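# Four arms uncover table objects and spread dust sheet flat

## Task

On the shared table (centre at x = 0, y = 0, top surface at z = 0.72 m in the scene frame), pull the dust sheet, which has a foam knob stitched at each of its four corners, off the objects it covers and lay it out flat on the tabletop so that none of it hangs off the table and none of it lies on any object. Then open the grippers and move the arms away; the sheet must stay in that state without any robot holding it. The objects on the table must not be shifted, tilted or knocked over; each one that is counts against the result.

## Robot and tools

Setup: four identical i2rt Big YAM arms named arm1, arm2, arm3 and arm4 are fixed around one table. Each has six revolute joints, a two-finger gripper and a wrist camera that, with joints 1 and 6 at zero and the hand level and forward, sits above the hand looking toward the fingertips. Reach is about 1.0 m from the joint 1 axis. Two fixed room cameras, cam_high and cam_room_a, also watch the scene.

Frame: one scene frame for everything, origin on the floor, +z up. The table top is at z = 0.72 m, centred at x = 0, y = 0. The hand point is midway between the fingertips; its z axis runs along the fingers and the fingers close along its y axis. Base poses of the arms are never printed.

execute_actions(actions, cameras): actions is a list holding one action or nothing. The action is an object keyed by arm name; each arm gets {"joints": {...}} with absolute joint targets (not offsets) by name: joint1_rad, joint2_rad ... joint6_rad in radians and gripper_m in metres. Each arm has its own dict; omitted joints keep pushing toward their previous target. Ranges (with the tolerance counted as arrived): joint1_rad -2.879 to 2.879 (±0.045), rotation about the base, positive counter-clockwise viewed from above, 0 = toward where the base faces; joint2_rad 0 to 3.141 (±0.14), shoulder, 0 = upper arm roughly level pointing back, increasing lifts it up and over to the front; joint3_rad 0 to 3.019 (±0.09), elbow, 0 = folded, increasing straightens; joint4_rad -1.692 to 1.57 (±0.055), hand pitch, positive tips fingers up; joint5_rad -1.57 to 1.57 (±0.03), sideways hand swing, positive toward the arm's right; joint6_rad -2.094 to 2.094 (±0.035), hand roll, positive clockwise seen from behind; gripper_m 0 to 0.093 (±0.003), fingertip gap, about 50 to 62 N per pad at most. Motions in one action all begin together but may finish at different times; an action runs at most 15 s. Joints move at different speeds, so the hand can sweep a wide arc between postures. Any unknown key or out-of-range number rejects the whole call and nothing moves. cameras is a list of camera names (arm1_cam_wrist ... arm4_cam_wrist, cam_high, cam_room_a, or "all"); null or omitted gives all, [] gives none. An empty actions list just reports state and images.

Results: per-robot state including joint_positions and joint torques (drive output with per-unit offset, scale and noise; nonzero even in free air), a pictures line listing the image order, and joint_status per commanded joint. off_target: stopped short and may still be pushing. contact_stop or time_out: the joint now holds where it stopped, though a time_out joint may keep a target limited to 0.375, 0.375, 0.113, 0.225, 0.075, 0.3 rad from its position (joints 1 to 6) and resume when clear; sending its current reading relieves the push. "joint command not followed" (often with a cause line) means a self/inter-arm clearance check blocked that arm's joint targets, shown as not_followed; its gripper target still runs and the blocked targets may be retried on later actions. on_its_own lists what the call did not command; "held at" is a target, not a position. Nothing reports robots touching each other. Once a call reports a stop, later motion calls in the same reply are skipped.

wait(seconds): 0 to 10 s, no new command, returns the same as an empty action. zoom_image(camera, region): enlarges [x0, y0, x1, y1] pixels (origin top-left, at most 504 by 504) of that camera's latest full image. read_manual(section): licence texts only. finished_scene(scene): scene is an integer 1 or 2; ends that scene after the last command is held, irreversible, and reports success. Replying with no tool call ends everything.

Cameras: images are 504x504; intrinsics, distortion and T_world_to_cam (world = scene frame, metres) are given per camera, with small errors (room cameras up to about 2.3 degrees and 9 mm). Wrist camera poses derive from joint readings and can be further off.

Cautions: the arms do not halt on contact and push hard; two robots pressing hard together fails the run and a hard strike can too, and the clearance check ignores fingers, gripper housings and wrist cameras and may react late. Knocking rigid objects out of the work area fails the task (cloth does not count). Loose items may occasionally be nudged by an outside force. Avoid drops, slips, slams and heavy pushes. Sustained holding or pushing heats motors: a MOTOR HOT warning appears from 85 °C, and at 100 °C an OVER-TEMPERATURE FAULT drops that arm until it cools, with limit_stop_at_motor_heat in joint_status (resend the target afterward). The simulation keeps running while you deliberate, with arms holding their last command; a loaded joint sags over time, and a target very close to the current reading may not move it.

Each tool is called after "Call:" as name(argument=value, ...) on one line, values as JSON.

## Session

Call:
execute_actions(actions=[])

Scene clock: 0.00 s.
Joint torques (N m, as the arm reports them, + toward a larger angle): no reading
Motor temperatures (°C, as the motors report them): arm1=[20 23 22 22 22 23] | arm2=[21 22 22 21 22 22] | arm3=[21 24 21 22 21 21] | arm4=[21 21 22 21 22 23]
arm1.joint_positions: joint1_rad=-0.196 joint2_rad=+0.300 joint3_rad=+1.559 joint4_rad=-1.288 joint5_rad=-0.274 joint6_rad=+0.389 gripper_m=+0.094
arm1.joint_status: not commanded
arm1.hand: x=+0.3177 y=+0.6333 z=+1.4767 quat_wxyz=(-0.545, -0.628, -0.352, +0.430) (m; scene frame)
arm2.joint_positions: joint1_rad=+0.416 joint2_rad=+0.322 joint3_rad=+1.599 joint4_rad=-1.164 joint5_rad=+0.162 joint6_rad=-0.581 gripper_m=+0.094
arm2.joint_status: not commanded
arm2.hand: x=-0.4245 y=+0.7073 z=+1.4448 quat_wxyz=(-0.504, -0.174, -0.644, +0.549) (m; scene frame)
arm3.joint_positions: joint1_rad=-0.155 joint2_rad=+0.413 joint3_rad=+1.620 joint4_rad=-1.598 joint5_rad=-0.157 joint6_rad=+0.147 gripper_m=+0.094
arm3.joint_status: not commanded
arm3.hand: x=-0.4858 y=-0.6271 z=+1.3741 quat_wxyz=(-0.418, +0.404, -0.727, -0.366) (m; scene frame)
arm4.joint_positions: joint1_rad=-0.047 joint2_rad=+0.367 joint3_rad=+1.686 joint4_rad=-1.497 joint5_rad=+0.111 joint6_rad=+0.257 gripper_m=+0.095
arm4.joint_status: not commanded
arm4.hand: x=+0.2143 y=-0.7554 z=+1.4364 quat_wxyz=(-0.416, +0.450, -0.618, -0.492) (m; scene frame)
pictures: arm1_cam_wrist, arm2_cam_wrist, arm3_cam_wrist, arm4_cam_wrist, cam_high, cam_room_a
Images, in order (width x height): arm1_cam_wrist 504x504, arm2_cam_wrist 504x504, arm3_cam_wrist 504x504, arm4_cam_wrist 504x504, cam_high 504x504, cam_room_a 504x504.

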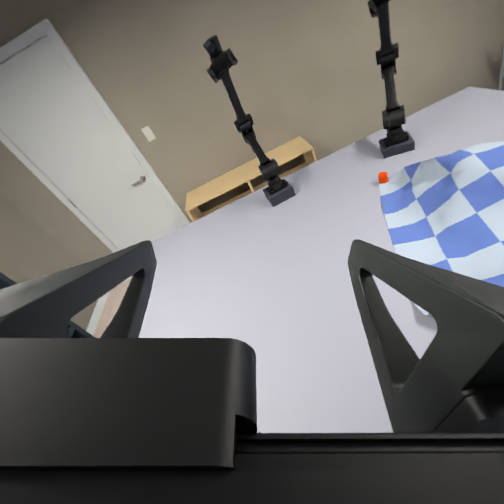

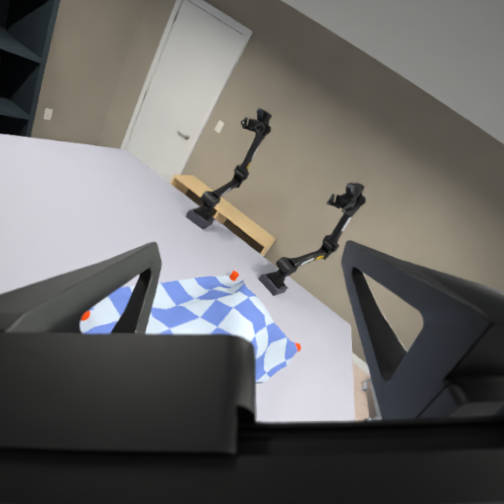

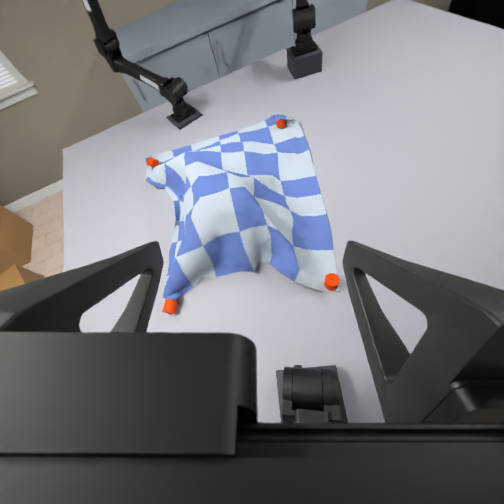

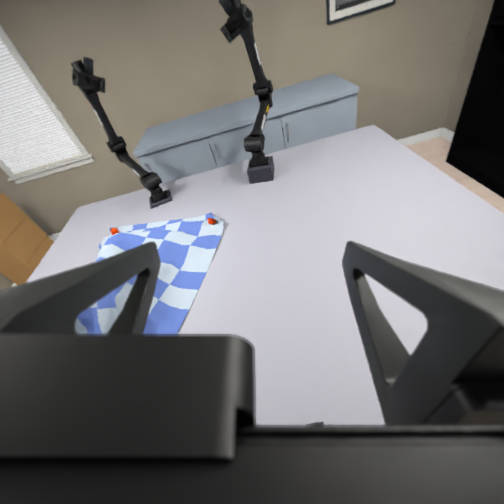

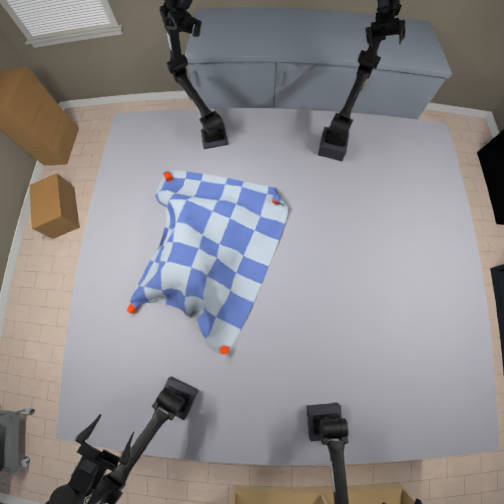

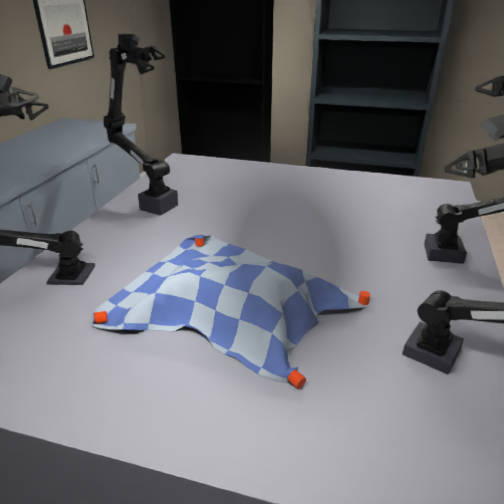

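Call:
execute_actions(actions=[{"arm1":{"joints":{"joint1_rad":-0.405,"joint2_rad":1.871,"joint3_rad":1.33,"joint4_rad":-1.03,"joint5_rad":0,"joint6_rad":0}},"arm2":{"joints":{"joint1_rad":-0.714,"joint2_rad":1.503,"joint3_rad":1.064,"joint4_rad":-1.132,"joint5_rad":0,"joint6_rad":0}},"arm3":{"joints":{"joint1_rad":0.915,"joint2_rad":1.585,"joint3_rad":1.077,"joint4_rad":-1.063,"joint5_rad":0,"joint6_rad":0}},"arm4":{"joints":{"joint1_rad":0.903,"joint2_rad":1.842,"joint3_rad":1.382,"joint4_rad":-1.111,"joint5_rad":0,"joint6_rad":0}}}])

Scene clock: 39.77 s.
Joint torques (N m, as the arm reports them, + toward a larger angle): arm1=[ -0.82 -20.49   6.01   0.38   0.19  -0.15] | arm2=[  0.4  -13.03   7.8    0.03  -0.03   0.2 ] | arm3=[  0.32 -10.28   8.16   0.54  -0.08  -0.19] | arm4=[  0.06 -15.27   7.47   0.59  -0.03  -0.24]
Motor temperatures (°C, as the motors report them): arm1=[20 24 23 22 22 23] | arm2=[21 23 23 21 22 22] | arm3=[21 24 22 22 21 21] | arm4=[21 22 23 21 22 23]
arm1.joint_positions: joint1_rad=-0.402 joint2_rad=+1.880 joint3_rad=+1.331 joint4_rad=-1.036 joint5_rad=-0.002 joint6_rad=+0.012 gripper_m=+0.094
arm1.joint_status: all done
arm1.hand: x=-0.0238 y=+0.2713 z=+0.8362 quat_wxyz=(+0.007, -0.896, -0.444, -0.007) (m; scene frame)
arm2.joint_positions: joint1_rad=-0.715 joint2_rad=+1.500 joint3_rad=+1.057 joint4_rad=-1.130 joint5_rad=+0.000 joint6_rad=-0.016 gripper_m=+0.094
arm2.joint_status: all done
arm2.hand: x=-0.6165 y=+0.3947 z=+0.8408 quat_wxyz=(+0.001, -0.853, -0.522, +0.000) (m; scene frame)
arm3.joint_positions: joint1_rad=+0.914 joint2_rad=+1.585 joint3_rad=+1.063 joint4_rad=-1.079 joint5_rad=+0.001 joint6_rad=+0.008 gripper_m=+0.094
arm3.joint_status: all done
arm3.hand: x=-0.7156 y=-0.3423 z=+0.8368 quat_wxyz=(+0.010, +0.871, -0.490, +0.013) (m; scene frame)
arm4.joint_positions: joint1_rad=+0.914 joint2_rad=+1.849 joint3_rad=+1.376 joint4_rad=-1.117 joint5_rad=+0.001 joint6_rad=+0.012 gripper_m=+0.095
arm4.joint_status: all done
arm4.hand: x=-0.2476 y=-0.4969 z=+0.8382 quat_wxyz=(+0.000, +0.958, -0.287, +0.008) (m; scene frame)
pictures: arm1_cam_wrist, arm2_cam_wrist, arm3_cam_wrist, arm4_cam_wrist, cam_high, cam_room_a
camera_calibration (this result's frames):
arm1_cam_wrist: T_world_to_cam=[[-0.794422, 0.607354, 0.00378717, -0.186069], [0.481618, 0.626134, 0.613188, -0.666559], [0.370051, 0.488954, -0.789928, 0.660827], [0, 0, 0, 1]] pos_world=[-0.0713305, 0.207251, 0.931436]
arm2_cam_wrist: T_world_to_cam=[[-0.88106, 0.473002, -0.0015798, -0.72879], [0.38149, 0.712569, 0.588822, -0.538013], [0.279639, 0.518185, -0.808261, 0.769101], [0, 0, 0, 1]] pos_world=[-0.651932, 0.329553, 0.937277]
arm3_cam_wrist: T_world_to_cam=[[0.858158, 0.513144, -0.0157548, 0.800984], [0.413436, -0.672566, 0.61378, -0.445354], [0.304361, -0.533234, -0.78932, 0.816766], [0, 0, 0, 1]] pos_world=[-0.751837, -0.275023, 0.930659]
arm4_cam_wrist: T_world_to_cam=[[0.545423, 0.838023, -0.0151972, 0.558991], [0.675549, -0.428801, 0.599803, -0.54457], [0.496132, -0.337413, -0.800004, 0.75256], [0, 0, 0, 1]] pos_world=[-0.310372, -0.448036, 0.93718]
Images, in order (width x height): arm1_cam_wrist 504x504, arm2_cam_wrist 504x504, arm3_cam_wrist 504x504, arm4_cam_wrist 504x504, cam_high 504x504, cam_room_a 504x504.

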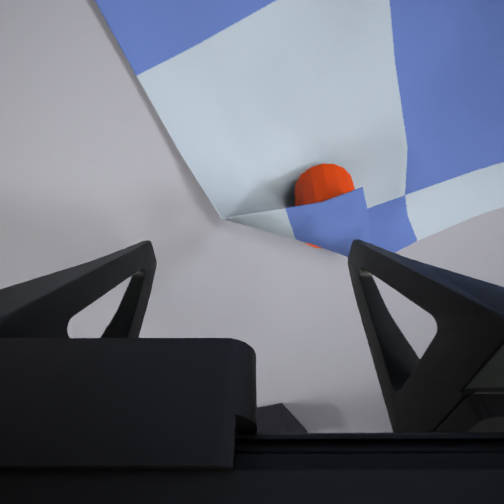

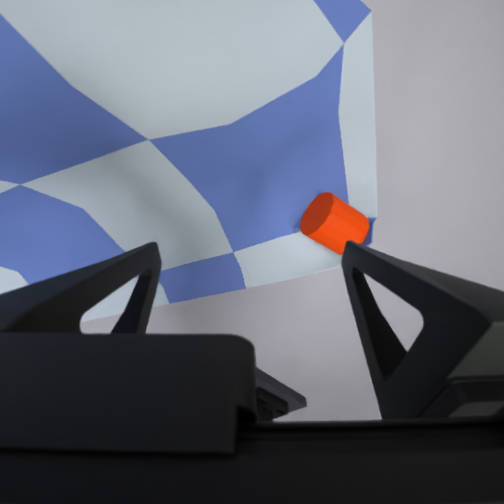

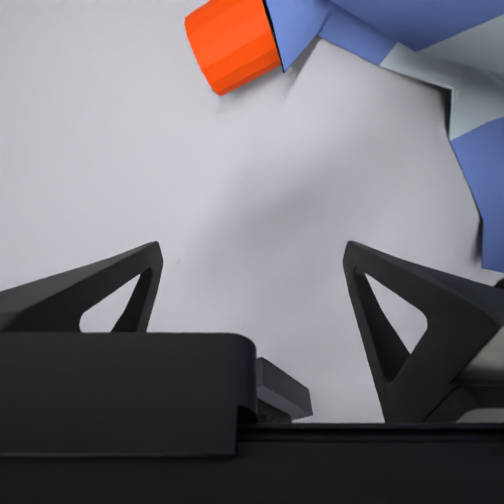

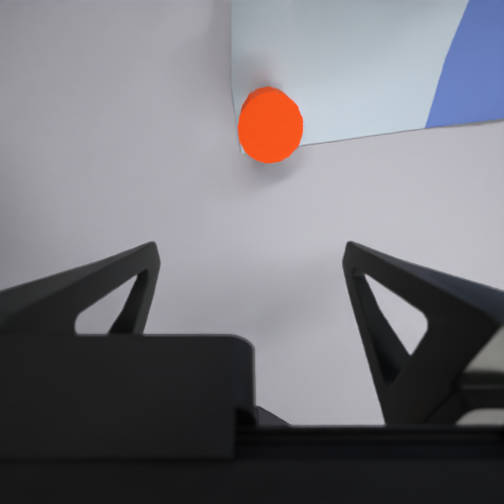

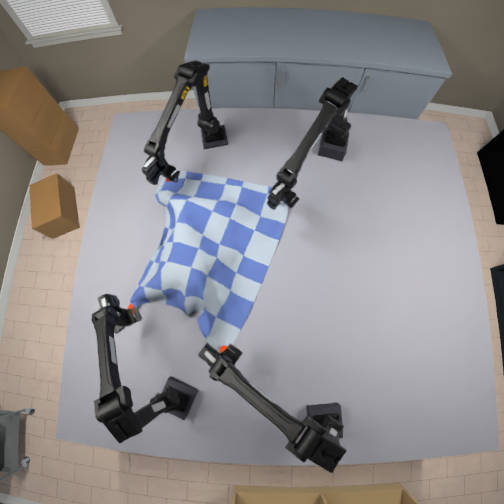

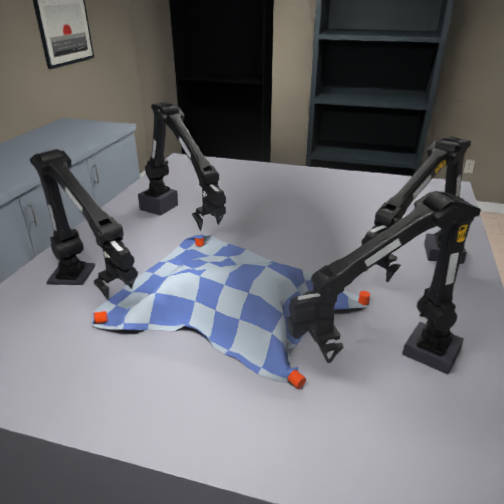

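Call:
execute_actions(actions=[{"arm1":{"joints":{"joint1_rad":-0.512,"joint2_rad":1.901,"joint3_rad":1.218,"joint4_rad":-0.888}},"arm2":{"joints":{"joint1_rad":-0.906,"joint2_rad":1.496,"joint3_rad":0.906,"joint4_rad":-0.981,"joint6_rad":-1.05}},"arm3":{"joints":{"joint1_rad":0.931,"joint2_rad":1.837,"joint3_rad":1.27,"joint4_rad":-1.003,"joint6_rad":1.19}},"arm4":{"joints":{"joint1_rad":0.87,"joint2_rad":2.007,"joint3_rad":1.493,"joint4_rad":-1.057}}}])

Scene clock: 66.47 s.
Joint torques (N m, as the arm reports them, + toward a larger angle): arm1=[  0.17 -19.44   5.26   0.65   0.06  -0.15] | arm2=[  1.24 -11.98   6.61   0.41  -0.12  -0.11] | arm3=[  0.58 -14.17   8.98   0.19   0.07   0.02] | arm4=[  0.31 -17.55   9.38   0.52  -0.05  -0.25]
Motor temperatures (°C, as the motors report them): arm1=[20 25 24 22 22 23] | arm2=[21 23 24 21 22 22] | arm3=[21 24 24 22 21 21] | arm4=[22 23 24 21 22 23]
arm1.joint_positions: joint1_rad=-0.515 joint2_rad=+1.899 joint3_rad=+1.223 joint4_rad=-0.898 joint5_rad=+0.000 joint6_rad=+0.011 gripper_m=+0.094
arm1.joint_status: all done
arm1.hand: x=-0.0563 y=+0.3239 z=+0.7930 quat_wxyz=(+0.006, -0.919, -0.394, -0.002) (m; scene frame)
arm2.joint_positions: joint1_rad=-0.915 joint2_rad=+1.494 joint3_rad=+0.909 joint4_rad=-0.991 joint5_rad=+0.000 joint6_rad=-1.034 gripper_m=+0.094
arm2.joint_status: all done
arm2.hand: x=-0.6651 y=+0.4633 z=+0.7934 quat_wxyz=(+0.000, -0.576, -0.818, -0.003) (m; scene frame)
arm3.joint_positions: joint1_rad=+0.914 joint2_rad=+1.842 joint3_rad=+1.242 joint4_rad=-1.013 joint5_rad=+0.001 joint6_rad=+1.180 gripper_m=+0.094
arm3.joint_status: all done
arm3.hand: x=-0.7553 y=-0.2788 z=+0.7804 quat_wxyz=(+0.001, +0.455, -0.890, +0.022) (m; scene frame)
arm4.joint_positions: joint1_rad=+0.878 joint2_rad=+2.018 joint3_rad=+1.454 joint4_rad=-1.063 joint5_rad=+0.001 joint6_rad=+0.012 gripper_m=+0.095
arm4.joint_status: all done
arm4.hand: x=-0.2613 y=-0.4636 z=+0.7752 quat_wxyz=(+0.005, +0.952, -0.304, +0.025) (m; scene frame)
pictures: arm1_cam_wrist, arm2_cam_wrist, arm3_cam_wrist, arm4_cam_wrist, cam_high, cam_room_a
camera_calibration (this result's frames):
arm1_cam_wrist: T_world_to_cam=[[-0.72202, 0.691841, 0.00652467, -0.269162], [0.553511, 0.571947, 0.605394, -0.629576], [0.415105, 0.440718, -0.795899, 0.635933], [0, 0, 0, 1]] pos_world=[-0.109842, 0.266034, 0.889037]
arm2_cam_wrist: T_world_to_cam=[[-0.947695, -0.319101, -0.00696345, -0.477227], [-0.261321, 0.7632, 0.590963, -0.993179], [-0.183262, 0.561873, -0.806669, 0.379448], [0, 0, 0, 1]] pos_world=[-0.642266, 0.392509, 0.889698]
arm3_cam_wrist: T_world_to_cam=[[0.806122, -0.591086, 0.028023, 0.42024], [-0.484906, -0.632688, 0.603798, -1.0112], [-0.339167, -0.500324, -0.796644, 0.347095], [0, 0, 0, 1]] pos_world=[-0.71138, -0.217719, 0.875298]
arm4_cam_wrist: T_world_to_cam=[[0.576324, 0.817082, -0.0150772, 0.535885], [0.640976, -0.44051, 0.62857, -0.519972], [0.506952, -0.371924, -0.777607, 0.689639], [0, 0, 0, 1]] pos_world=[-0.325168, -0.410422, 0.871186]
Images, in order (width x height): arm1_cam_wrist 504x504, arm2_cam_wrist 504x504, arm3_cam_wrist 504x504, arm4_cam_wrist 504x504, cam_high 504x504, cam_room_a 504x504.

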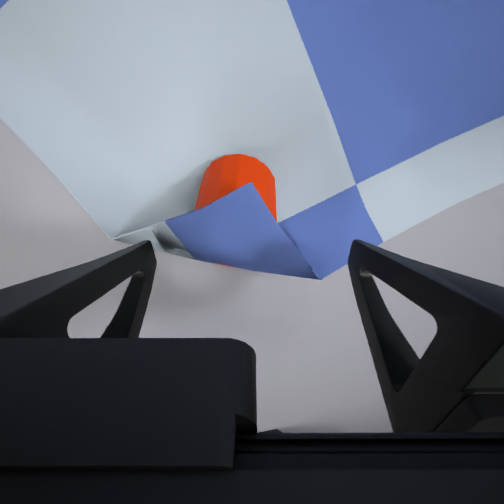

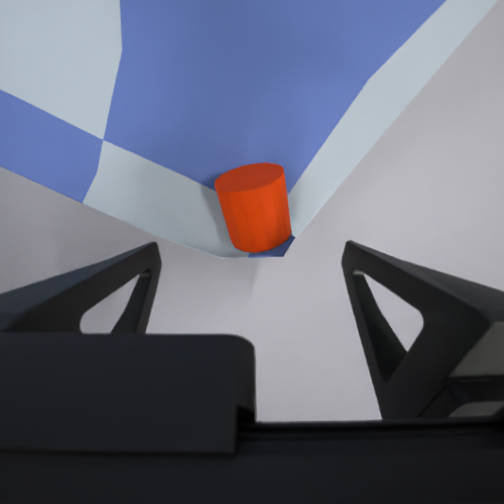

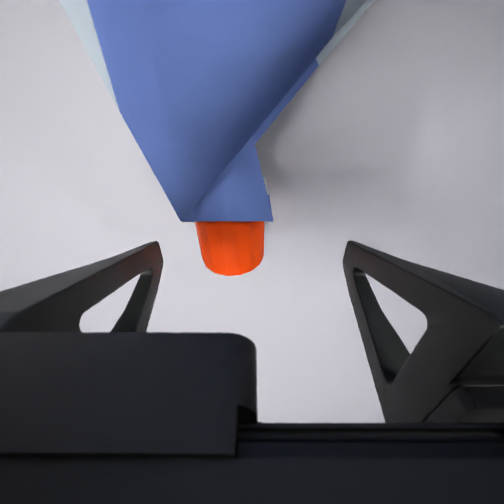

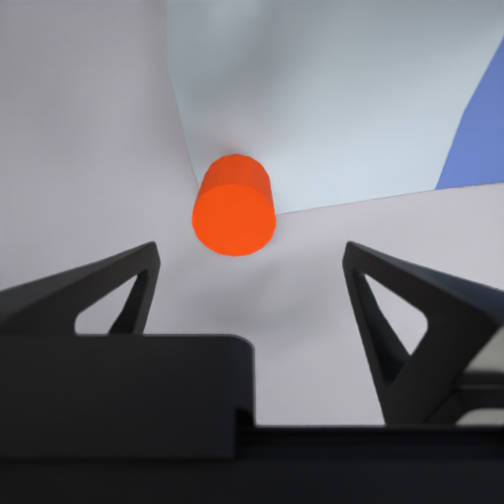

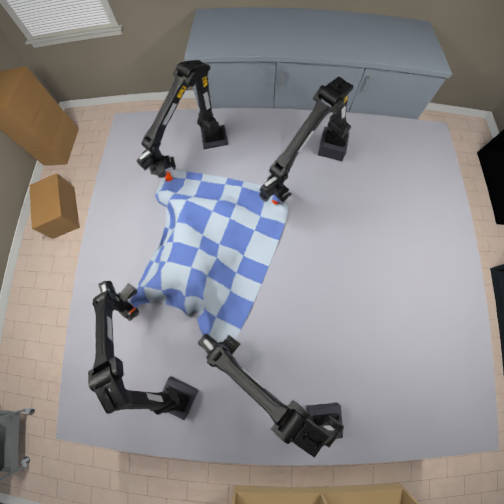

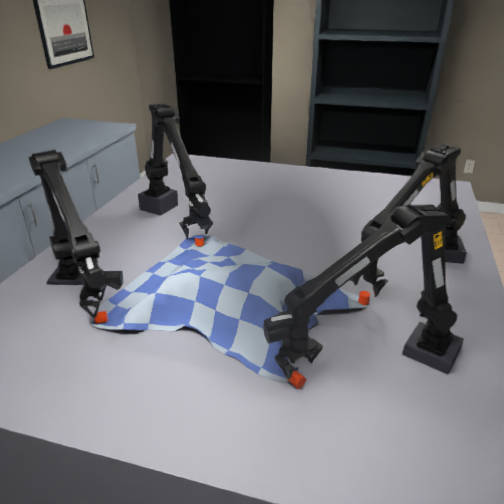

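Call:
execute_actions(actions=[{"arm1":{"joints":{"joint1_rad":-0.495,"joint2_rad":1.985,"joint3_rad":1.192,"joint4_rad":-0.775}},"arm2":{"joints":{"joint2_rad":1.585,"joint3_rad":0.852,"joint4_rad":-0.832}},"arm3":{"joints":{"joint1_rad":0.968,"joint2_rad":1.9,"joint3_rad":1.222,"joint4_rad":-0.875}},"arm4":{"joints":{"joint2_rad":2.066,"joint3_rad":1.485,"joint4_rad":-0.945}}}], cameras=["arm1_cam_wrist","arm2_cam_wrist","arm3_cam_wrist","arm4_cam_wrist"])

Scene clock: 80.03 s.
Joint torques (N m, as the arm reports them, + toward a larger angle): arm1=[  0.19 -19.78   4.4    0.57   0.02  -0.15] | arm2=[  1.28 -13.28   5.54   0.4   -0.13  -0.11] | arm3=[  0.26 -13.98   6.72   0.5    0.1   -0.06] | arm4=[  0.32 -16.56   8.77   0.83  -0.04  -0.24]
Motor temperatures (°C, as the motors report them): arm1=[20 25 23 22 22 23] | arm2=[21 23 24 21 22 22] | arm3=[21 25 24 22 21 21] | arm4=[21 23 25 21 22 23]
arm1.joint_positions: joint1_rad=-0.498 joint2_rad=+1.984 joint3_rad=+1.202 joint4_rad=-0.784 joint5_rad=+0.001 joint6_rad=+0.010 gripper_m=+0.094
arm1.joint_status: all done
arm1.hand: x=-0.0522 y=+0.3163 z=+0.7459 quat_wxyz=(+0.005, -0.916, -0.402, +0.002) (m; scene frame)
arm2.joint_positions: joint1_rad=-0.915 joint2_rad=+1.589 joint3_rad=+0.857 joint4_rad=-0.843 joint5_rad=+0.000 joint6_rad=-1.034 gripper_m=+0.094
arm2.joint_status: all done
arm2.hand: x=-0.6667 y=+0.4614 z=+0.7438 quat_wxyz=(+0.001, -0.575, -0.818, -0.002) (m; scene frame)
arm3.joint_positions: joint1_rad=+0.962 joint2_rad=+1.897 joint3_rad=+1.219 joint4_rad=-0.892 joint5_rad=+0.001 joint6_rad=+1.181 gripper_m=+0.094
arm3.joint_status: all done
arm3.hand: x=-0.7818 y=-0.2828 z=+0.7465 quat_wxyz=(+0.002, +0.476, -0.880, +0.001) (m; scene frame)
arm4.joint_positions: joint1_rad=+0.878 joint2_rad=+2.058 joint3_rad=+1.454 joint4_rad=-0.958 joint5_rad=+0.001 joint6_rad=+0.012 gripper_m=+0.095
arm4.joint_status: all done
arm4.hand: x=-0.2777 y=-0.4521 z=+0.7528 quat_wxyz=(-0.004, +0.953, -0.304, -0.006) (m; scene frame)
pictures: arm1_cam_wrist, arm2_cam_wrist, arm3_cam_wrist, arm4_cam_wrist
camera_calibration (this result's frames):
arm1_cam_wrist: T_world_to_cam=[[-0.734324, 0.678766, 0.00671582, -0.257254], [0.54657, 0.585381, 0.598824, -0.59873], [0.40253, 0.443401, -0.800852, 0.602191], [0, 0, 0, 1]] pos_world=[-0.10406, 0.258089, 0.842527]
arm2_cam_wrist: T_world_to_cam=[[-0.947581, -0.319475, -0.00502115, -0.480896], [-0.260755, 0.764143, 0.589993, -0.962182], [-0.184651, 0.560376, -0.807392, 0.340486], [0, 0, 0, 1]] pos_world=[-0.643711, 0.39081, 0.840172]
arm3_cam_wrist: T_world_to_cam=[[0.833455, -0.552475, -0.0111796, 0.501735], [-0.439993, -0.675735, 0.591429, -0.973947], [-0.334304, -0.48801, -0.80628, 0.323575], [0, 0, 0, 1]] pos_world=[-0.738531, -0.223026, 0.842522]
arm4_cam_wrist: T_world_to_cam=[[0.575279, 0.81781, -0.0155531, 0.536008], [0.673232, -0.462607, 0.576847, -0.452542], [0.464556, -0.342319, -0.816704, 0.715844], [0, 0, 0, 1]] pos_world=[-0.336238, -0.402654, 0.854017]
Images, in order (width x height): arm1_cam_wrist 504x504, arm2_cam_wrist 504x504, arm3_cam_wrist 504x504, arm4_cam_wrist 504x504.

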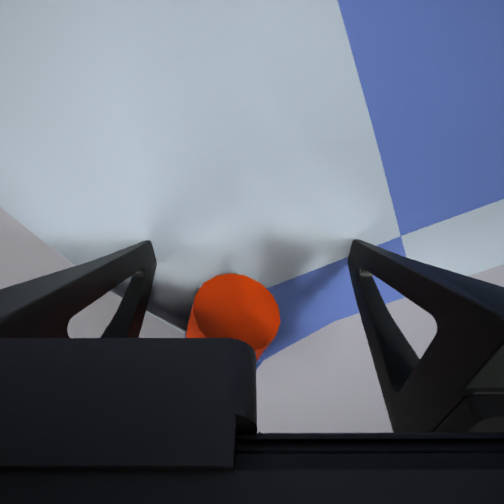

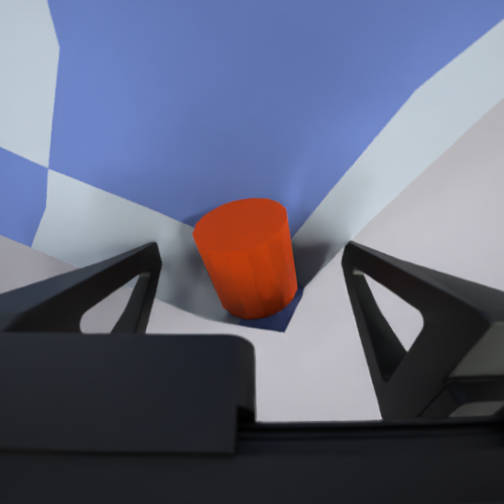

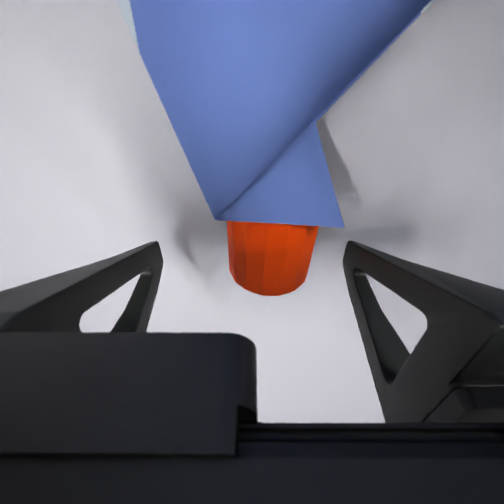

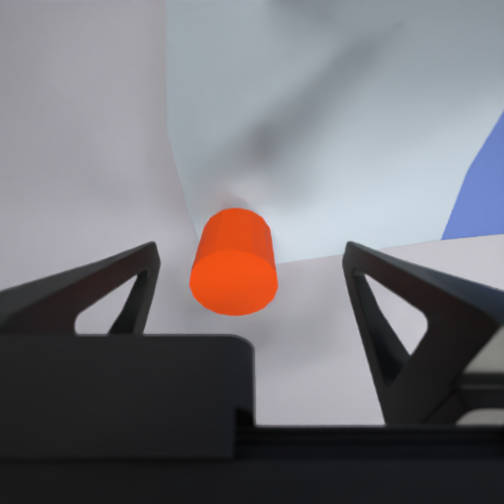

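Call:
execute_actions(actions=[{"arm1":{"joints":{"joint4_rad":-0.9}},"arm2":{"joints":{"gripper_m":0.015}},"arm3":{"joints":{"gripper_m":0.015}},"arm4":{"joints":{"joint2_rad":2.085,"joint4_rad":-0.98}}}], cameras=["arm1_cam_wrist","arm2_cam_wrist","arm3_cam_wrist","arm4_cam_wrist"])

Scene clock: 87.50 s.
Joint torques (N m, as the arm reports them, + toward a larger angle): arm1=[  0.7  -19.26   4.37  -0.43   0.08  -0.14] | arm2=[  1.19 -12.9    5.68   0.36  -0.07  -0.1 ] | arm3=[  0.78 -13.46   6.42   0.54   0.12   0.03] | arm4=[  0.35 -15.75   8.63   0.09  -0.05  -0.24]
Motor temperatures (°C, as the motors report them): arm1=[20 25 23 22 22 23] | arm2=[21 23 24 21 22 22] | arm3=[21 25 24 22 21 21] | arm4=[21 23 25 21 22 23]
arm1.joint_positions: joint1_rad=-0.498 joint2_rad=+1.984 joint3_rad=+1.202 joint4_rad=-0.891 joint5_rad=+0.001 joint6_rad=+0.010 gripper_m=+0.094
arm1.joint_status: all done
arm1.hand: x=-0.0346 y=+0.3357 z=+0.7473 quat_wxyz=(+0.027, -0.914, -0.401, -0.047) (m; scene frame)
arm2.joint_positions: joint1_rad=-0.915 joint2_rad=+1.587 joint3_rad=+0.857 joint4_rad=-0.841 joint5_rad=-0.001 joint6_rad=-1.035 gripper_m=+0.038
arm2.joint_status: gripper_m off_target (ended at +0.038, target +0.015)
arm2.hand: x=-0.6668 y=+0.4608 z=+0.7444 quat_wxyz=(+0.000, -0.575, -0.818, +0.000) (m; scene frame)
arm3.joint_positions: joint1_rad=+0.962 joint2_rad=+1.897 joint3_rad=+1.219 joint4_rad=-0.892 joint5_rad=+0.001 joint6_rad=+1.181 gripper_m=+0.038
arm3.joint_status: gripper_m off_target (ended at +0.038, target +0.015)
arm3.hand: x=-0.7818 y=-0.2828 z=+0.7465 quat_wxyz=(+0.002, +0.476, -0.880, +0.001) (m; scene frame)
arm4.joint_positions: joint1_rad=+0.878 joint2_rad=+2.070 joint3_rad=+1.454 joint4_rad=-0.970 joint5_rad=+0.001 joint6_rad=+0.012 gripper_m=+0.095
arm4.joint_status: all done
arm4.hand: x=-0.2736 y=-0.4549 z=+0.7463 quat_wxyz=(-0.001, +0.953, -0.304, +0.006) (m; scene frame)
pictures: arm1_cam_wrist, arm2_cam_wrist, arm3_cam_wrist, arm4_cam_wrist
camera_calibration (this result's frames):
arm1_cam_wrist: T_world_to_cam=[[-0.734181, 0.678907, 0.00801771, -0.258582], [0.501477, 0.534269, 0.680497, -0.66594], [0.45771, 0.503629, -0.732707, 0.518463], [0, 0, 0, 1]] pos_world=[-0.0931978, 0.270232, 0.835125]
arm2_cam_wrist: T_world_to_cam=[[-0.947096, -0.320934, -0.00323518, -0.48145], [-0.261474, 0.765703, 0.587648, -0.961537], [-0.186119, 0.557405, -0.80911, 0.343072], [0, 0, 0, 1]] pos_world=[-0.643544, 0.390508, 0.841071]
arm3_cam_wrist: T_world_to_cam=[[0.833455, -0.552475, -0.0111796, 0.501735], [-0.439993, -0.675735, 0.591429, -0.973947], [-0.334304, -0.48801, -0.80628, 0.323575], [0, 0, 0, 1]] pos_world=[-0.738531, -0.223026, 0.842522]
arm4_cam_wrist: T_world_to_cam=[[0.575669, 0.817538, -0.0153864, 0.535704], [0.6616, -0.454642, 0.59631, -0.466864], [0.480511, -0.353457, -0.802607, 0.696459], [0, 0, 0, 1]] pos_world=[-0.334167, -0.404046, 0.845621]
Images, in order (width x height): arm1_cam_wrist 504x504, arm2_cam_wrist 504x504, arm3_cam_wrist 504x504, arm4_cam_wrist 504x504.

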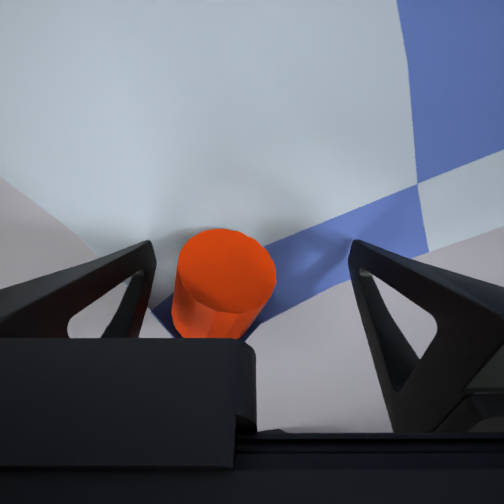

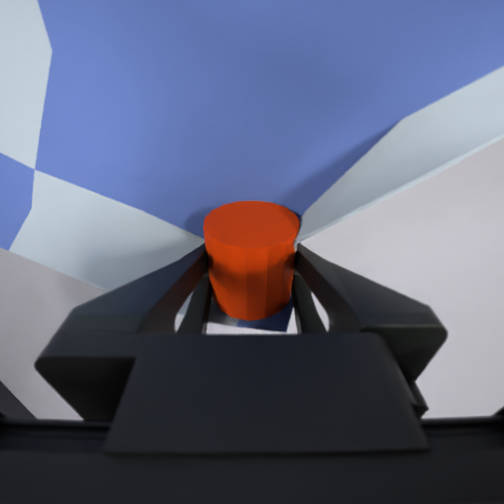

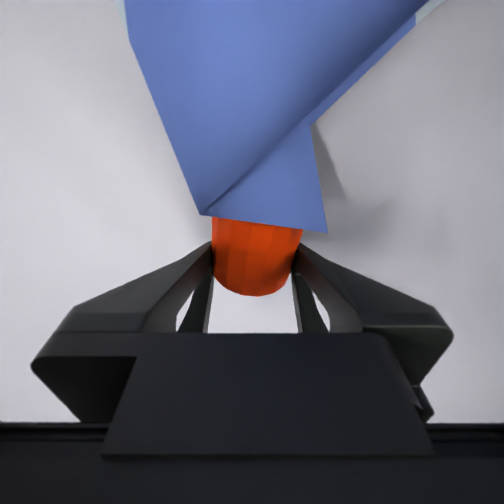

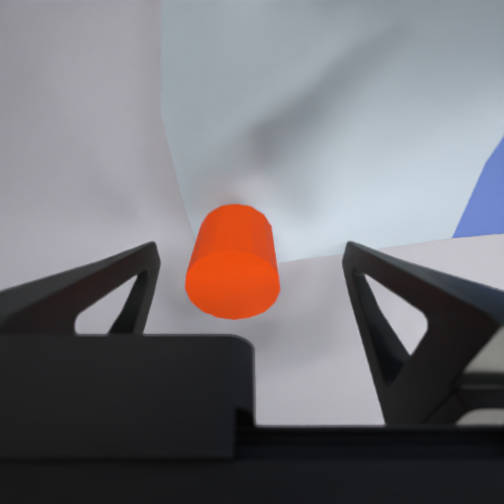

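Call:
execute_actions(actions=[{"arm1":{"joints":{"joint1_rad":-0.47,"joint2_rad":1.995,"joint4_rad":-0.985}},"arm4":{"joints":{"gripper_m":0.015}}}], cameras=["arm1_cam_wrist","arm4_cam_wrist"])

Call:
execute_actions(actions=[{"arm1":{"joints":{"gripper_m":0.015}}}], cameras=["arm1_cam_wrist"])

Scene clock: 93.23 s.
Joint torques (N m, as the arm reports them, + toward a larger angle): arm1=[ -0.16 -18.29   4.07  -0.56   0.04  -0.14] | arm2=[  1.12 -12.94   5.69   0.36  -0.07  -0.1 ] | arm3=[  0.21 -14.08   6.73   0.92  -0.01   0.03] | arm4=[  0.67 -15.77   8.64   0.11  -0.03  -0.23]
Motor temperatures (°C, as the motors report them): arm1=[20 25 23 22 22 23] | arm2=[21 23 24 21 22 22] | arm3=[21 25 24 22 21 21] | arm4=[21 23 25 21 22 23]
arm1.joint_positions: joint1_rad=-0.471 joint2_rad=+1.984 joint3_rad=+1.202 joint4_rad=-0.975 joint5_rad=+0.001 joint6_rad=+0.010 gripper_m=+0.094
arm1.joint_status: all done
arm1.hand: x=-0.0117 y=+0.3430 z=+0.7503 quat_wxyz=(+0.045, -0.906, -0.412, -0.085) (m; scene frame)
arm2.joint_positions: joint1_rad=-0.915 joint2_rad=+1.587 joint3_rad=+0.857 joint4_rad=-0.841 joint5_rad=-0.001 joint6_rad=-1.035 gripper_m=+0.038
arm2.joint_status: not commanded
arm2.hand: x=-0.6668 y=+0.4608 z=+0.7444 quat_wxyz=(+0.000, -0.575, -0.818, +0.000) (m; scene frame)
arm3.joint_positions: joint1_rad=+0.962 joint2_rad=+1.897 joint3_rad=+1.219 joint4_rad=-0.892 joint5_rad=+0.001 joint6_rad=+1.181 gripper_m=+0.038
arm3.joint_status: not commanded
arm3.hand: x=-0.7818 y=-0.2828 z=+0.7465 quat_wxyz=(+0.002, +0.476, -0.880, +0.001) (m; scene frame)
arm4.joint_positions: joint1_rad=+0.878 joint2_rad=+2.070 joint3_rad=+1.454 joint4_rad=-0.970 joint5_rad=+0.000 joint6_rad=+0.012 gripper_m=+0.038
arm4.joint_status: gripper_m off_target (ended at +0.038, target +0.015)
arm4.hand: x=-0.2737 y=-0.4550 z=+0.7463 quat_wxyz=(-0.001, +0.953, -0.304, +0.006) (m; scene frame)
pictures: arm1_cam_wrist, arm4_cam_wrist
camera_calibration (this result's frames):
arm1_cam_wrist: T_world_to_cam=[[-0.75175, 0.659388, 0.0089337, -0.240893], [0.44834, 0.501111, 0.740189, -0.717386], [0.483594, 0.560442, -0.67234, 0.442055], [0, 0, 0, 1]] pos_world=[-0.0732343, 0.270586, 0.830364]
arm4_cam_wrist: T_world_to_cam=[[0.575669, 0.817531, -0.0157678, 0.536051], [0.661728, -0.454458, 0.596309, -0.466744], [0.480335, -0.35371, -0.8026, 0.69629], [0, 0, 0, 1]] pos_world=[-0.334183, -0.404069, 0.845618]
Images, in order (width x height): arm1_cam_wrist 504x504, arm4_cam_wrist 504x504.

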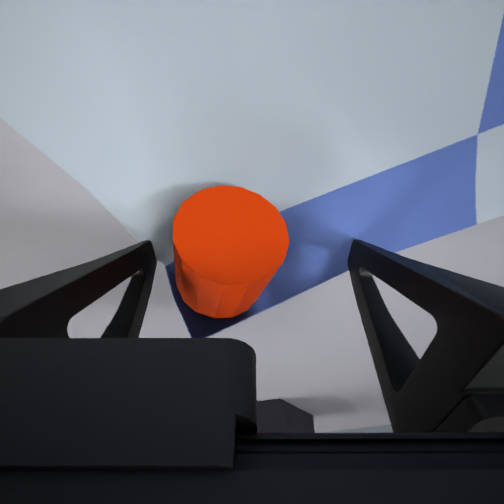

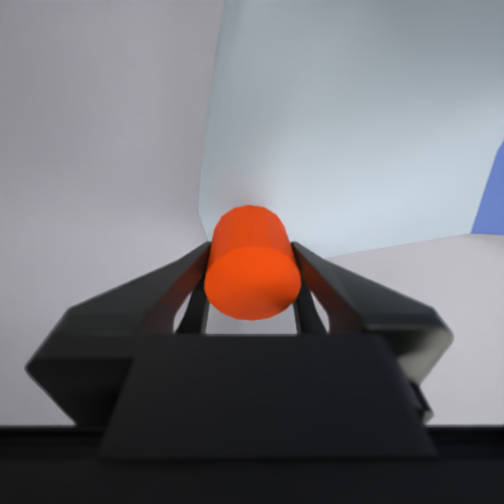

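Scene clock: 93.90 s.
Joint torques (N m, as the arm reports them, + toward a larger angle): arm1=[ -0.37 -18.37   4.19  -0.57   0.06  -0.13] | arm2=[  1.15 -12.94   5.7    0.36  -0.07  -0.1 ] | arm3=[ -0.24 -13.62   6.44   0.56   0.06   0.04] | arm4=[  0.3  -15.78   8.64   0.08  -0.04  -0.26]
Motor temperatures (°C, as the motors report them): arm1=[20 25 23 22 22 23] | arm2=[21 23 24 21 22 22] | arm3=[21 25 24 22 21 21] | arm4=[21 23 25 21 22 23]
arm1.joint_positions: joint1_rad=-0.471 joint2_rad=+1.984 joint3_rad=+1.202 joint4_rad=-0.976 joint5_rad=+0.000 joint6_rad=+0.010 gripper_m=+0.044
arm1.joint_status: gripper_m off_target (ended at +0.044, target +0.015)
arm1.hand: x=-0.0116 y=+0.3430 z=+0.7503 quat_wxyz=(+0.045, -0.906, -0.412, -0.085) (m; scene frame)
arm2.joint_positions: joint1_rad=-0.915 joint2_rad=+1.587 joint3_rad=+0.857 joint4_rad=-0.841 joint5_rad=-0.001 joint6_rad=-1.035 gripper_m=+0.038
arm2.joint_status: not commanded
arm2.hand: x=-0.6668 y=+0.4608 z=+0.7444 quat_wxyz=(+0.000, -0.575, -0.818, +0.000) (m; scene frame)
arm3.joint_positions: joint1_rad=+0.962 joint2_rad=+1.897 joint3_rad=+1.219 joint4_rad=-0.892 joint5_rad=+0.001 joint6_rad=+1.181 gripper_m=+0.038
arm3.joint_status: not commanded
arm3.hand: x=-0.7818 y=-0.2828 z=+0.7465 quat_wxyz=(+0.002, +0.476, -0.880, +0.001) (m; scene frame)
arm4.joint_positions: joint1_rad=+0.878 joint2_rad=+2.070 joint3_rad=+1.454 joint4_rad=-0.970 joint5_rad=+0.000 joint6_rad=+0.012 gripper_m=+0.038
arm4.joint_status: not commanded
arm4.hand: x=-0.2737 y=-0.4550 z=+0.7463 quat_wxyz=(-0.001, +0.953, -0.304, +0.006) (m; scene frame)
pictures: arm1_cam_wrist
camera_calibration (this result's frames):
arm1_cam_wrist: T_world_to_cam=[[-0.751704, 0.659445, 0.00856403, -0.240571], [0.447984, 0.501043, 0.74045, -0.717638], [0.483995, 0.560436, -0.672057, 0.441792], [0, 0, 0, 1]] pos_world=[-0.0731726, 0.270615, 0.830345]
Images, in order (width x height): arm1_cam_wrist 504x504.

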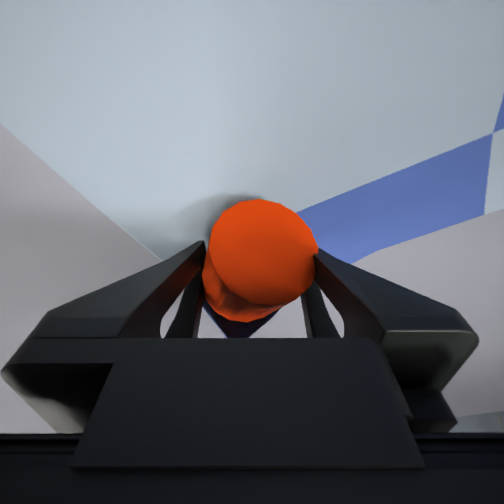

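Call:
execute_actions(actions=[{"arm1":{"joints":{"joint2_rad":1.647,"joint3_rad":1.2,"joint4_rad":-1.117}},"arm2":{"joints":{"joint2_rad":1.376,"joint3_rad":1.12,"joint4_rad":-1.293}},"arm3":{"joints":{"joint2_rad":1.722,"joint3_rad":1.45,"joint4_rad":-1.272}},"arm4":{"joints":{"joint2_rad":1.897,"joint3_rad":1.66,"joint4_rad":-1.305}}}], cameras=["cam_high","cam_room_a"])

Scene clock: 109.73 s.
Joint torques (N m, as the arm reports them, + toward a larger angle): arm1=[ -0.41 -16.61   6.44  -0.29   0.01  -0.15] | arm2=[  1.09 -10.85   9.54  -0.24  -0.08  -0.08] | arm3=[ -0.06 -12.78   8.67  -0.9   -0.02  -0.01] | arm4=[  0.84 -15.43   9.67   0.19  -0.09  -0.23]
Motor temperatures (°C, as the motors report them): arm1=[20 25 23 22 22 23] | arm2=[21 23 24 21 22 22] | arm3=[21 25 24 22 21 21] | arm4=[21 23 26 21 22 23]
arm1.joint_positions: joint1_rad=-0.471 joint2_rad=+1.645 joint3_rad=+1.202 joint4_rad=-1.105 joint5_rad=+0.001 joint6_rad=+0.010 gripper_m=+0.044
arm1.joint_status: all done
arm1.hand: x=-0.0157 y=+0.3362 z=+0.9047 quat_wxyz=(+0.001, -0.910, -0.414, +0.010) (m; scene frame)
arm2.joint_positions: joint1_rad=-0.915 joint2_rad=+1.370 joint3_rad=+1.097 joint4_rad=-1.285 joint5_rad=-0.001 joint6_rad=-1.037 gripper_m=+0.038
arm2.joint_status: all done
arm2.hand: x=-0.6688 y=+0.4579 z=+0.9036 quat_wxyz=(+0.001, -0.574, -0.819, +0.007) (m; scene frame)
arm3.joint_positions: joint1_rad=+0.962 joint2_rad=+1.719 joint3_rad=+1.440 joint4_rad=-1.257 joint5_rad=+0.001 joint6_rad=+1.182 gripper_m=+0.038
arm3.joint_status: all done
arm3.hand: x=-0.7902 y=-0.2690 z=+0.9084 quat_wxyz=(+0.004, +0.475, -0.880, -0.015) (m; scene frame)
arm4.joint_positions: joint1_rad=+0.878 joint2_rad=+1.888 joint3_rad=+1.631 joint4_rad=-1.294 joint5_rad=+0.002 joint6_rad=+0.012 gripper_m=+0.038
arm4.joint_status: all done
arm4.hand: x=-0.2798 y=-0.4512 z=+0.9083 quat_wxyz=(-0.006, +0.953, -0.304, -0.010) (m; scene frame)
pictures: cam_high, cam_room_a
Images, in order (width x height): cam_high 504x504, cam_room_a 504x504.

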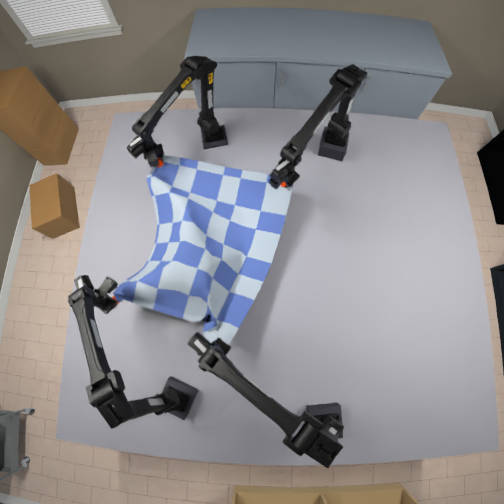

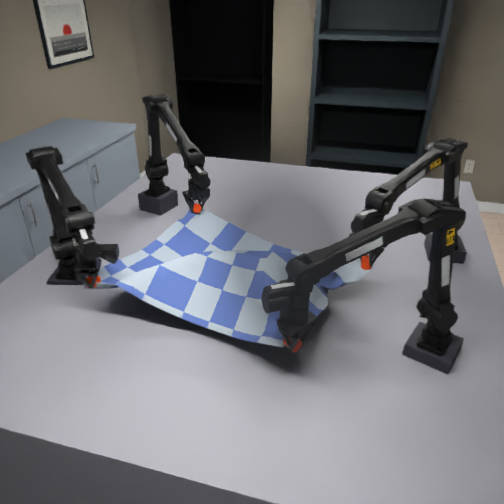

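Call:
execute_actions(actions=[{"arm1":{"joints":{"joint2_rad":1.345,"joint3_rad":1.38,"joint4_rad":-1.268}},"arm2":{"joints":{"joint1_rad":-0.98,"joint2_rad":1.045,"joint3_rad":1.34,"joint4_rad":-1.526}},"arm3":{"joints":{"joint1_rad":1.075,"joint2_rad":1.673,"joint3_rad":1.87,"joint4_rad":-1.43}},"arm4":{"joints":{"joint1_rad":0.86,"joint2_rad":1.607,"joint3_rad":1.755,"joint4_rad":-1.374}}}], cameras=["cam_high","cam_room_a"])

Scene clock: 118.20 s.
Joint torques (N m, as the arm reports them, + toward a larger angle): arm1=[  0.11 -13.88   9.4    0.32  -0.03  -0.13] | arm2=[-0.01 -6.5  10.03  0.38 -0.06 -0.05] | arm3=[ -1.28 -12.7   10.91  -0.22   0.01  -0.04] | arm4=[  0.01 -13.03  10.12   0.69  -0.1   -0.22]
Motor temperatures (°C, as the motors report them): arm1=[20 25 24 22 22 23] | arm2=[21 23 25 21 22 22] | arm3=[21 25 24 22 21 21] | arm4=[22 24 26 21 22 23]
arm1.joint_positions: joint1_rad=-0.471 joint2_rad=+1.354 joint3_rad=+1.355 joint4_rad=-1.257 joint5_rad=+0.002 joint6_rad=+0.010 gripper_m=+0.044
arm1.joint_status: all done
arm1.hand: x=-0.0130 y=+0.3371 z=+1.0923 quat_wxyz=(-0.060, -0.899, -0.409, +0.142) (m; scene frame)
arm2.joint_positions: joint1_rad=-0.976 joint2_rad=+1.054 joint3_rad=+1.318 joint4_rad=-1.522 joint5_rad=-0.001 joint6_rad=-1.038 gripper_m=+0.038
arm2.joint_status: all done
arm2.hand: x=-0.6551 y=+0.5067 z=+1.0960 quat_wxyz=(+0.017, -0.591, -0.792, +0.155) (m; scene frame)
arm3.joint_positions: joint1_rad=+1.077 joint2_rad=+1.664 joint3_rad=+1.840 joint4_rad=-1.414 joint5_rad=+0.001 joint6_rad=+1.184 gripper_m=+0.038
arm3.joint_status: all done
arm3.hand: x=-0.8764 y=-0.2588 z=+1.1006 quat_wxyz=(+0.030, +0.516, -0.840, -0.162) (m; scene frame)
arm4.joint_positions: joint1_rad=+0.871 joint2_rad=+1.608 joint3_rad=+1.728 joint4_rad=-1.367 joint5_rad=+0.002 joint6_rad=+0.011 gripper_m=+0.038
arm4.joint_status: all done
arm4.hand: x=-0.2632 y=-0.4593 z=+1.1012 quat_wxyz=(-0.051, +0.939, -0.303, -0.155) (m; scene frame)
pictures: cam_high, cam_room_a
Images, in order (width x height): cam_high 504x504, cam_room_a 504x504.

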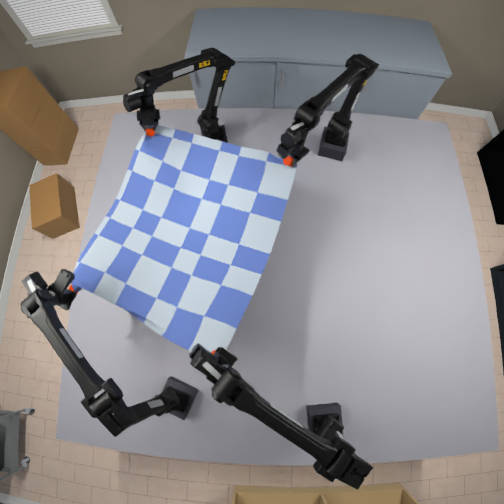

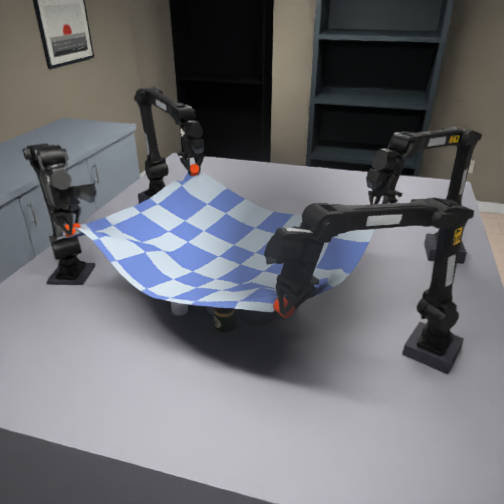

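Call:
execute_actions(actions=[{"arm1":{"joints":{"joint1_rad":-0.555,"joint2_rad":1.295,"joint3_rad":1.425,"joint4_rad":-1.35}},"arm2":{"joints":{"joint1_rad":-1.085,"joint2_rad":1.145,"joint3_rad":1.495,"joint4_rad":-1.578}},"arm3":{"joints":{"joint1_rad":1.165,"joint2_rad":1.547,"joint3_rad":1.785,"joint4_rad":-1.482}},"arm4":{"joints":{"joint1_rad":0.805,"joint2_rad":1.463,"joint3_rad":1.65,"joint4_rad":-1.432}}}], cameras=["cam_high","cam_room_a"])

Scene clock: 134.63 s.
Joint torques (N m, as the arm reports them, + toward a larger angle): arm1=[  0.59 -12.55  11.6    0.11  -0.02  -0.12] | arm2=[-0.3  -8.83 12.54  0.25  0.2  -0.05] | arm3=[  0.41 -11.46   9.3   -0.08  -0.14  -0.11] | arm4=[  1.15 -11.7    8.52   0.6   -0.1   -0.19]
Motor temperatures (°C, as the motors report them): arm1=[20 25 26 22 22 23] | arm2=[21 23 26 21 22 22] | arm3=[21 25 26 22 21 21] | arm4=[22 23 27 21 22 23]
arm1.joint_positions: joint1_rad=-0.565 joint2_rad=+1.299 joint3_rad=+1.365 joint4_rad=-1.334 joint5_rad=+0.003 joint6_rad=+0.010 gripper_m=+0.044
arm1.joint_status: all done
arm1.hand: x=-0.0270 y=+0.3840 z=+1.1158 quat_wxyz=(-0.051, -0.918, -0.367, +0.140) (m; scene frame)
arm2.joint_positions: joint1_rad=-1.077 joint2_rad=+1.154 joint3_rad=+1.435 joint4_rad=-1.571 joint5_rad=-0.009 joint6_rad=-1.038 gripper_m=+0.038
arm2.joint_status: all done
arm2.hand: x=-0.6988 y=+0.5121 z=+1.1111 quat_wxyz=(+0.018, -0.631, -0.763, +0.139) (m; scene frame)
arm3.joint_positions: joint1_rad=+1.154 joint2_rad=+1.539 joint3_rad=+1.774 joint4_rad=-1.467 joint5_rad=+0.006 joint6_rad=+1.188 gripper_m=+0.038
arm3.joint_status: all done
arm3.hand: x=-0.8726 y=-0.3239 z=+1.1334 quat_wxyz=(+0.034, +0.546, -0.820, -0.164) (m; scene frame)
arm4.joint_positions: joint1_rad=+0.804 joint2_rad=+1.468 joint3_rad=+1.643 joint4_rad=-1.421 joint5_rad=+0.002 joint6_rad=+0.008 gripper_m=+0.038
arm4.joint_status: all done
arm4.hand: x=-0.1966 y=-0.4646 z=+1.1297 quat_wxyz=(-0.057, +0.929, -0.333, -0.154) (m; scene frame)
pictures: cam_high, cam_room_a
Images, in order (width x height): cam_high 504x504, cam_room_a 504x504.

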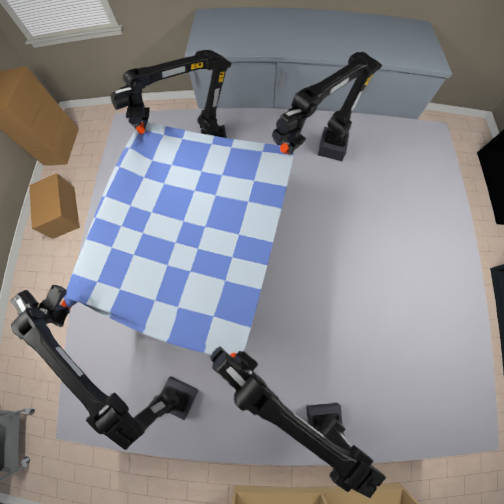

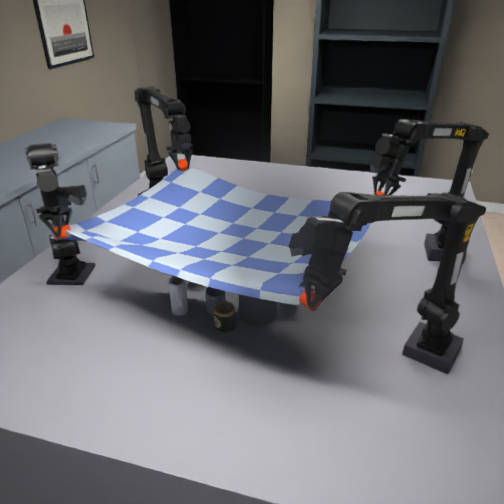

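Call:
execute_actions(actions=[{"arm1":{"joints":{"joint1_rad":-0.205,"joint2_rad":1.005,"joint3_rad":1.185,"joint4_rad":-1.425,"joint6_rad":0.08}},"arm2":{"joints":{"joint1_rad":-0.555,"joint2_rad":1.015,"joint3_rad":1.4,"joint4_rad":-1.625,"joint6_rad":-0.87}},"arm3":{"joints":{"joint1_rad":0.746,"joint2_rad":1.004,"joint3_rad":1.305,"joint4_rad":-1.555,"joint6_rad":0.77}},"arm4":{"joints":{"joint1_rad":0.316,"joint2_rad":1.036,"joint3_rad":1.285,"joint4_rad":-1.5,"joint6_rad":-0.75}}}], cameras=["cam_high","cam_room_a"])

Scene clock: 149.20 s.
Joint torques (N m, as the arm reports them, + toward a larger angle): arm1=[ 0.4  -6.33  7.09  0.3  -0.17 -0.02] | arm2=[ 0.49 -5.31  7.47  0.46  0.2   0.21] | arm3=[-0.94 -3.3   8.67 -0.02 -0.17 -0.23] | arm4=[ 0.32 -5.02  8.09  0.51 -0.15 -0.19]
Motor temperatures (°C, as the motors report them): arm1=[20 24 28 22 22 23] | arm2=[21 23 28 21 22 22] | arm3=[21 25 26 22 21 21] | arm4=[22 23 26 21 22 23]
arm1.joint_positions: joint1_rad=-0.211 joint2_rad=+1.005 joint3_rad=+1.197 joint4_rad=-1.414 joint5_rad=+0.006 joint6_rad=+0.074 gripper_m=+0.044
arm1.joint_status: all done
arm1.hand: x=+0.1438 y=+0.3877 z=+1.1394 quat_wxyz=(-0.090, -0.853, -0.494, +0.144) (m; scene frame)
arm2.joint_positions: joint1_rad=-0.556 joint2_rad=+1.015 joint3_rad=+1.409 joint4_rad=-1.621 joint5_rad=-0.008 joint6_rad=-0.884 gripper_m=+0.038
arm2.joint_status: all done
arm2.hand: x=-0.5256 y=+0.4554 z=+1.1401 quat_wxyz=(-0.034, -0.479, -0.861, +0.168) (m; scene frame)
arm3.joint_positions: joint1_rad=+0.750 joint2_rad=+1.007 joint3_rad=+1.301 joint4_rad=-1.542 joint5_rad=+0.006 joint6_rad=+0.783 gripper_m=+0.038
arm3.joint_status: all done
arm3.hand: x=-0.6154 y=-0.4001 z=+1.1292 quat_wxyz=(-0.032, +0.547, -0.822, -0.156) (m; scene frame)
arm4.joint_positions: joint1_rad=+0.328 joint2_rad=+1.032 joint3_rad=+1.285 joint4_rad=-1.486 joint5_rad=+0.001 joint6_rad=-0.739 gripper_m=+0.038
arm4.joint_status: all done
arm4.hand: x=+0.0603 y=-0.4743 z=+1.1355 quat_wxyz=(-0.139, +0.964, -0.204, -0.098) (m; scene frame)
pictures: cam_high, cam_room_a
Images, in order (width x height): cam_high 504x504, cam_room_a 504x504.

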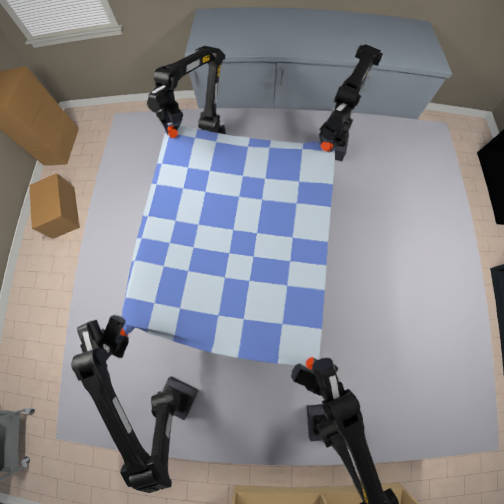

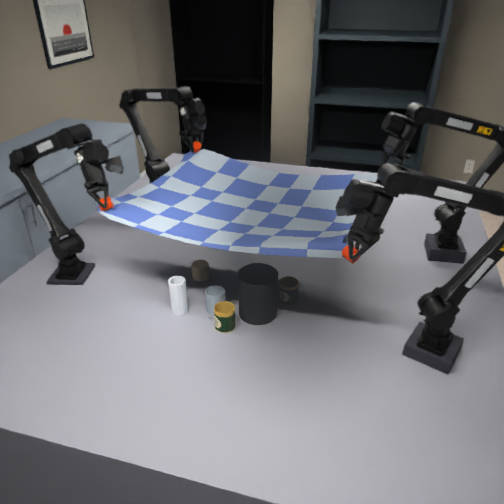

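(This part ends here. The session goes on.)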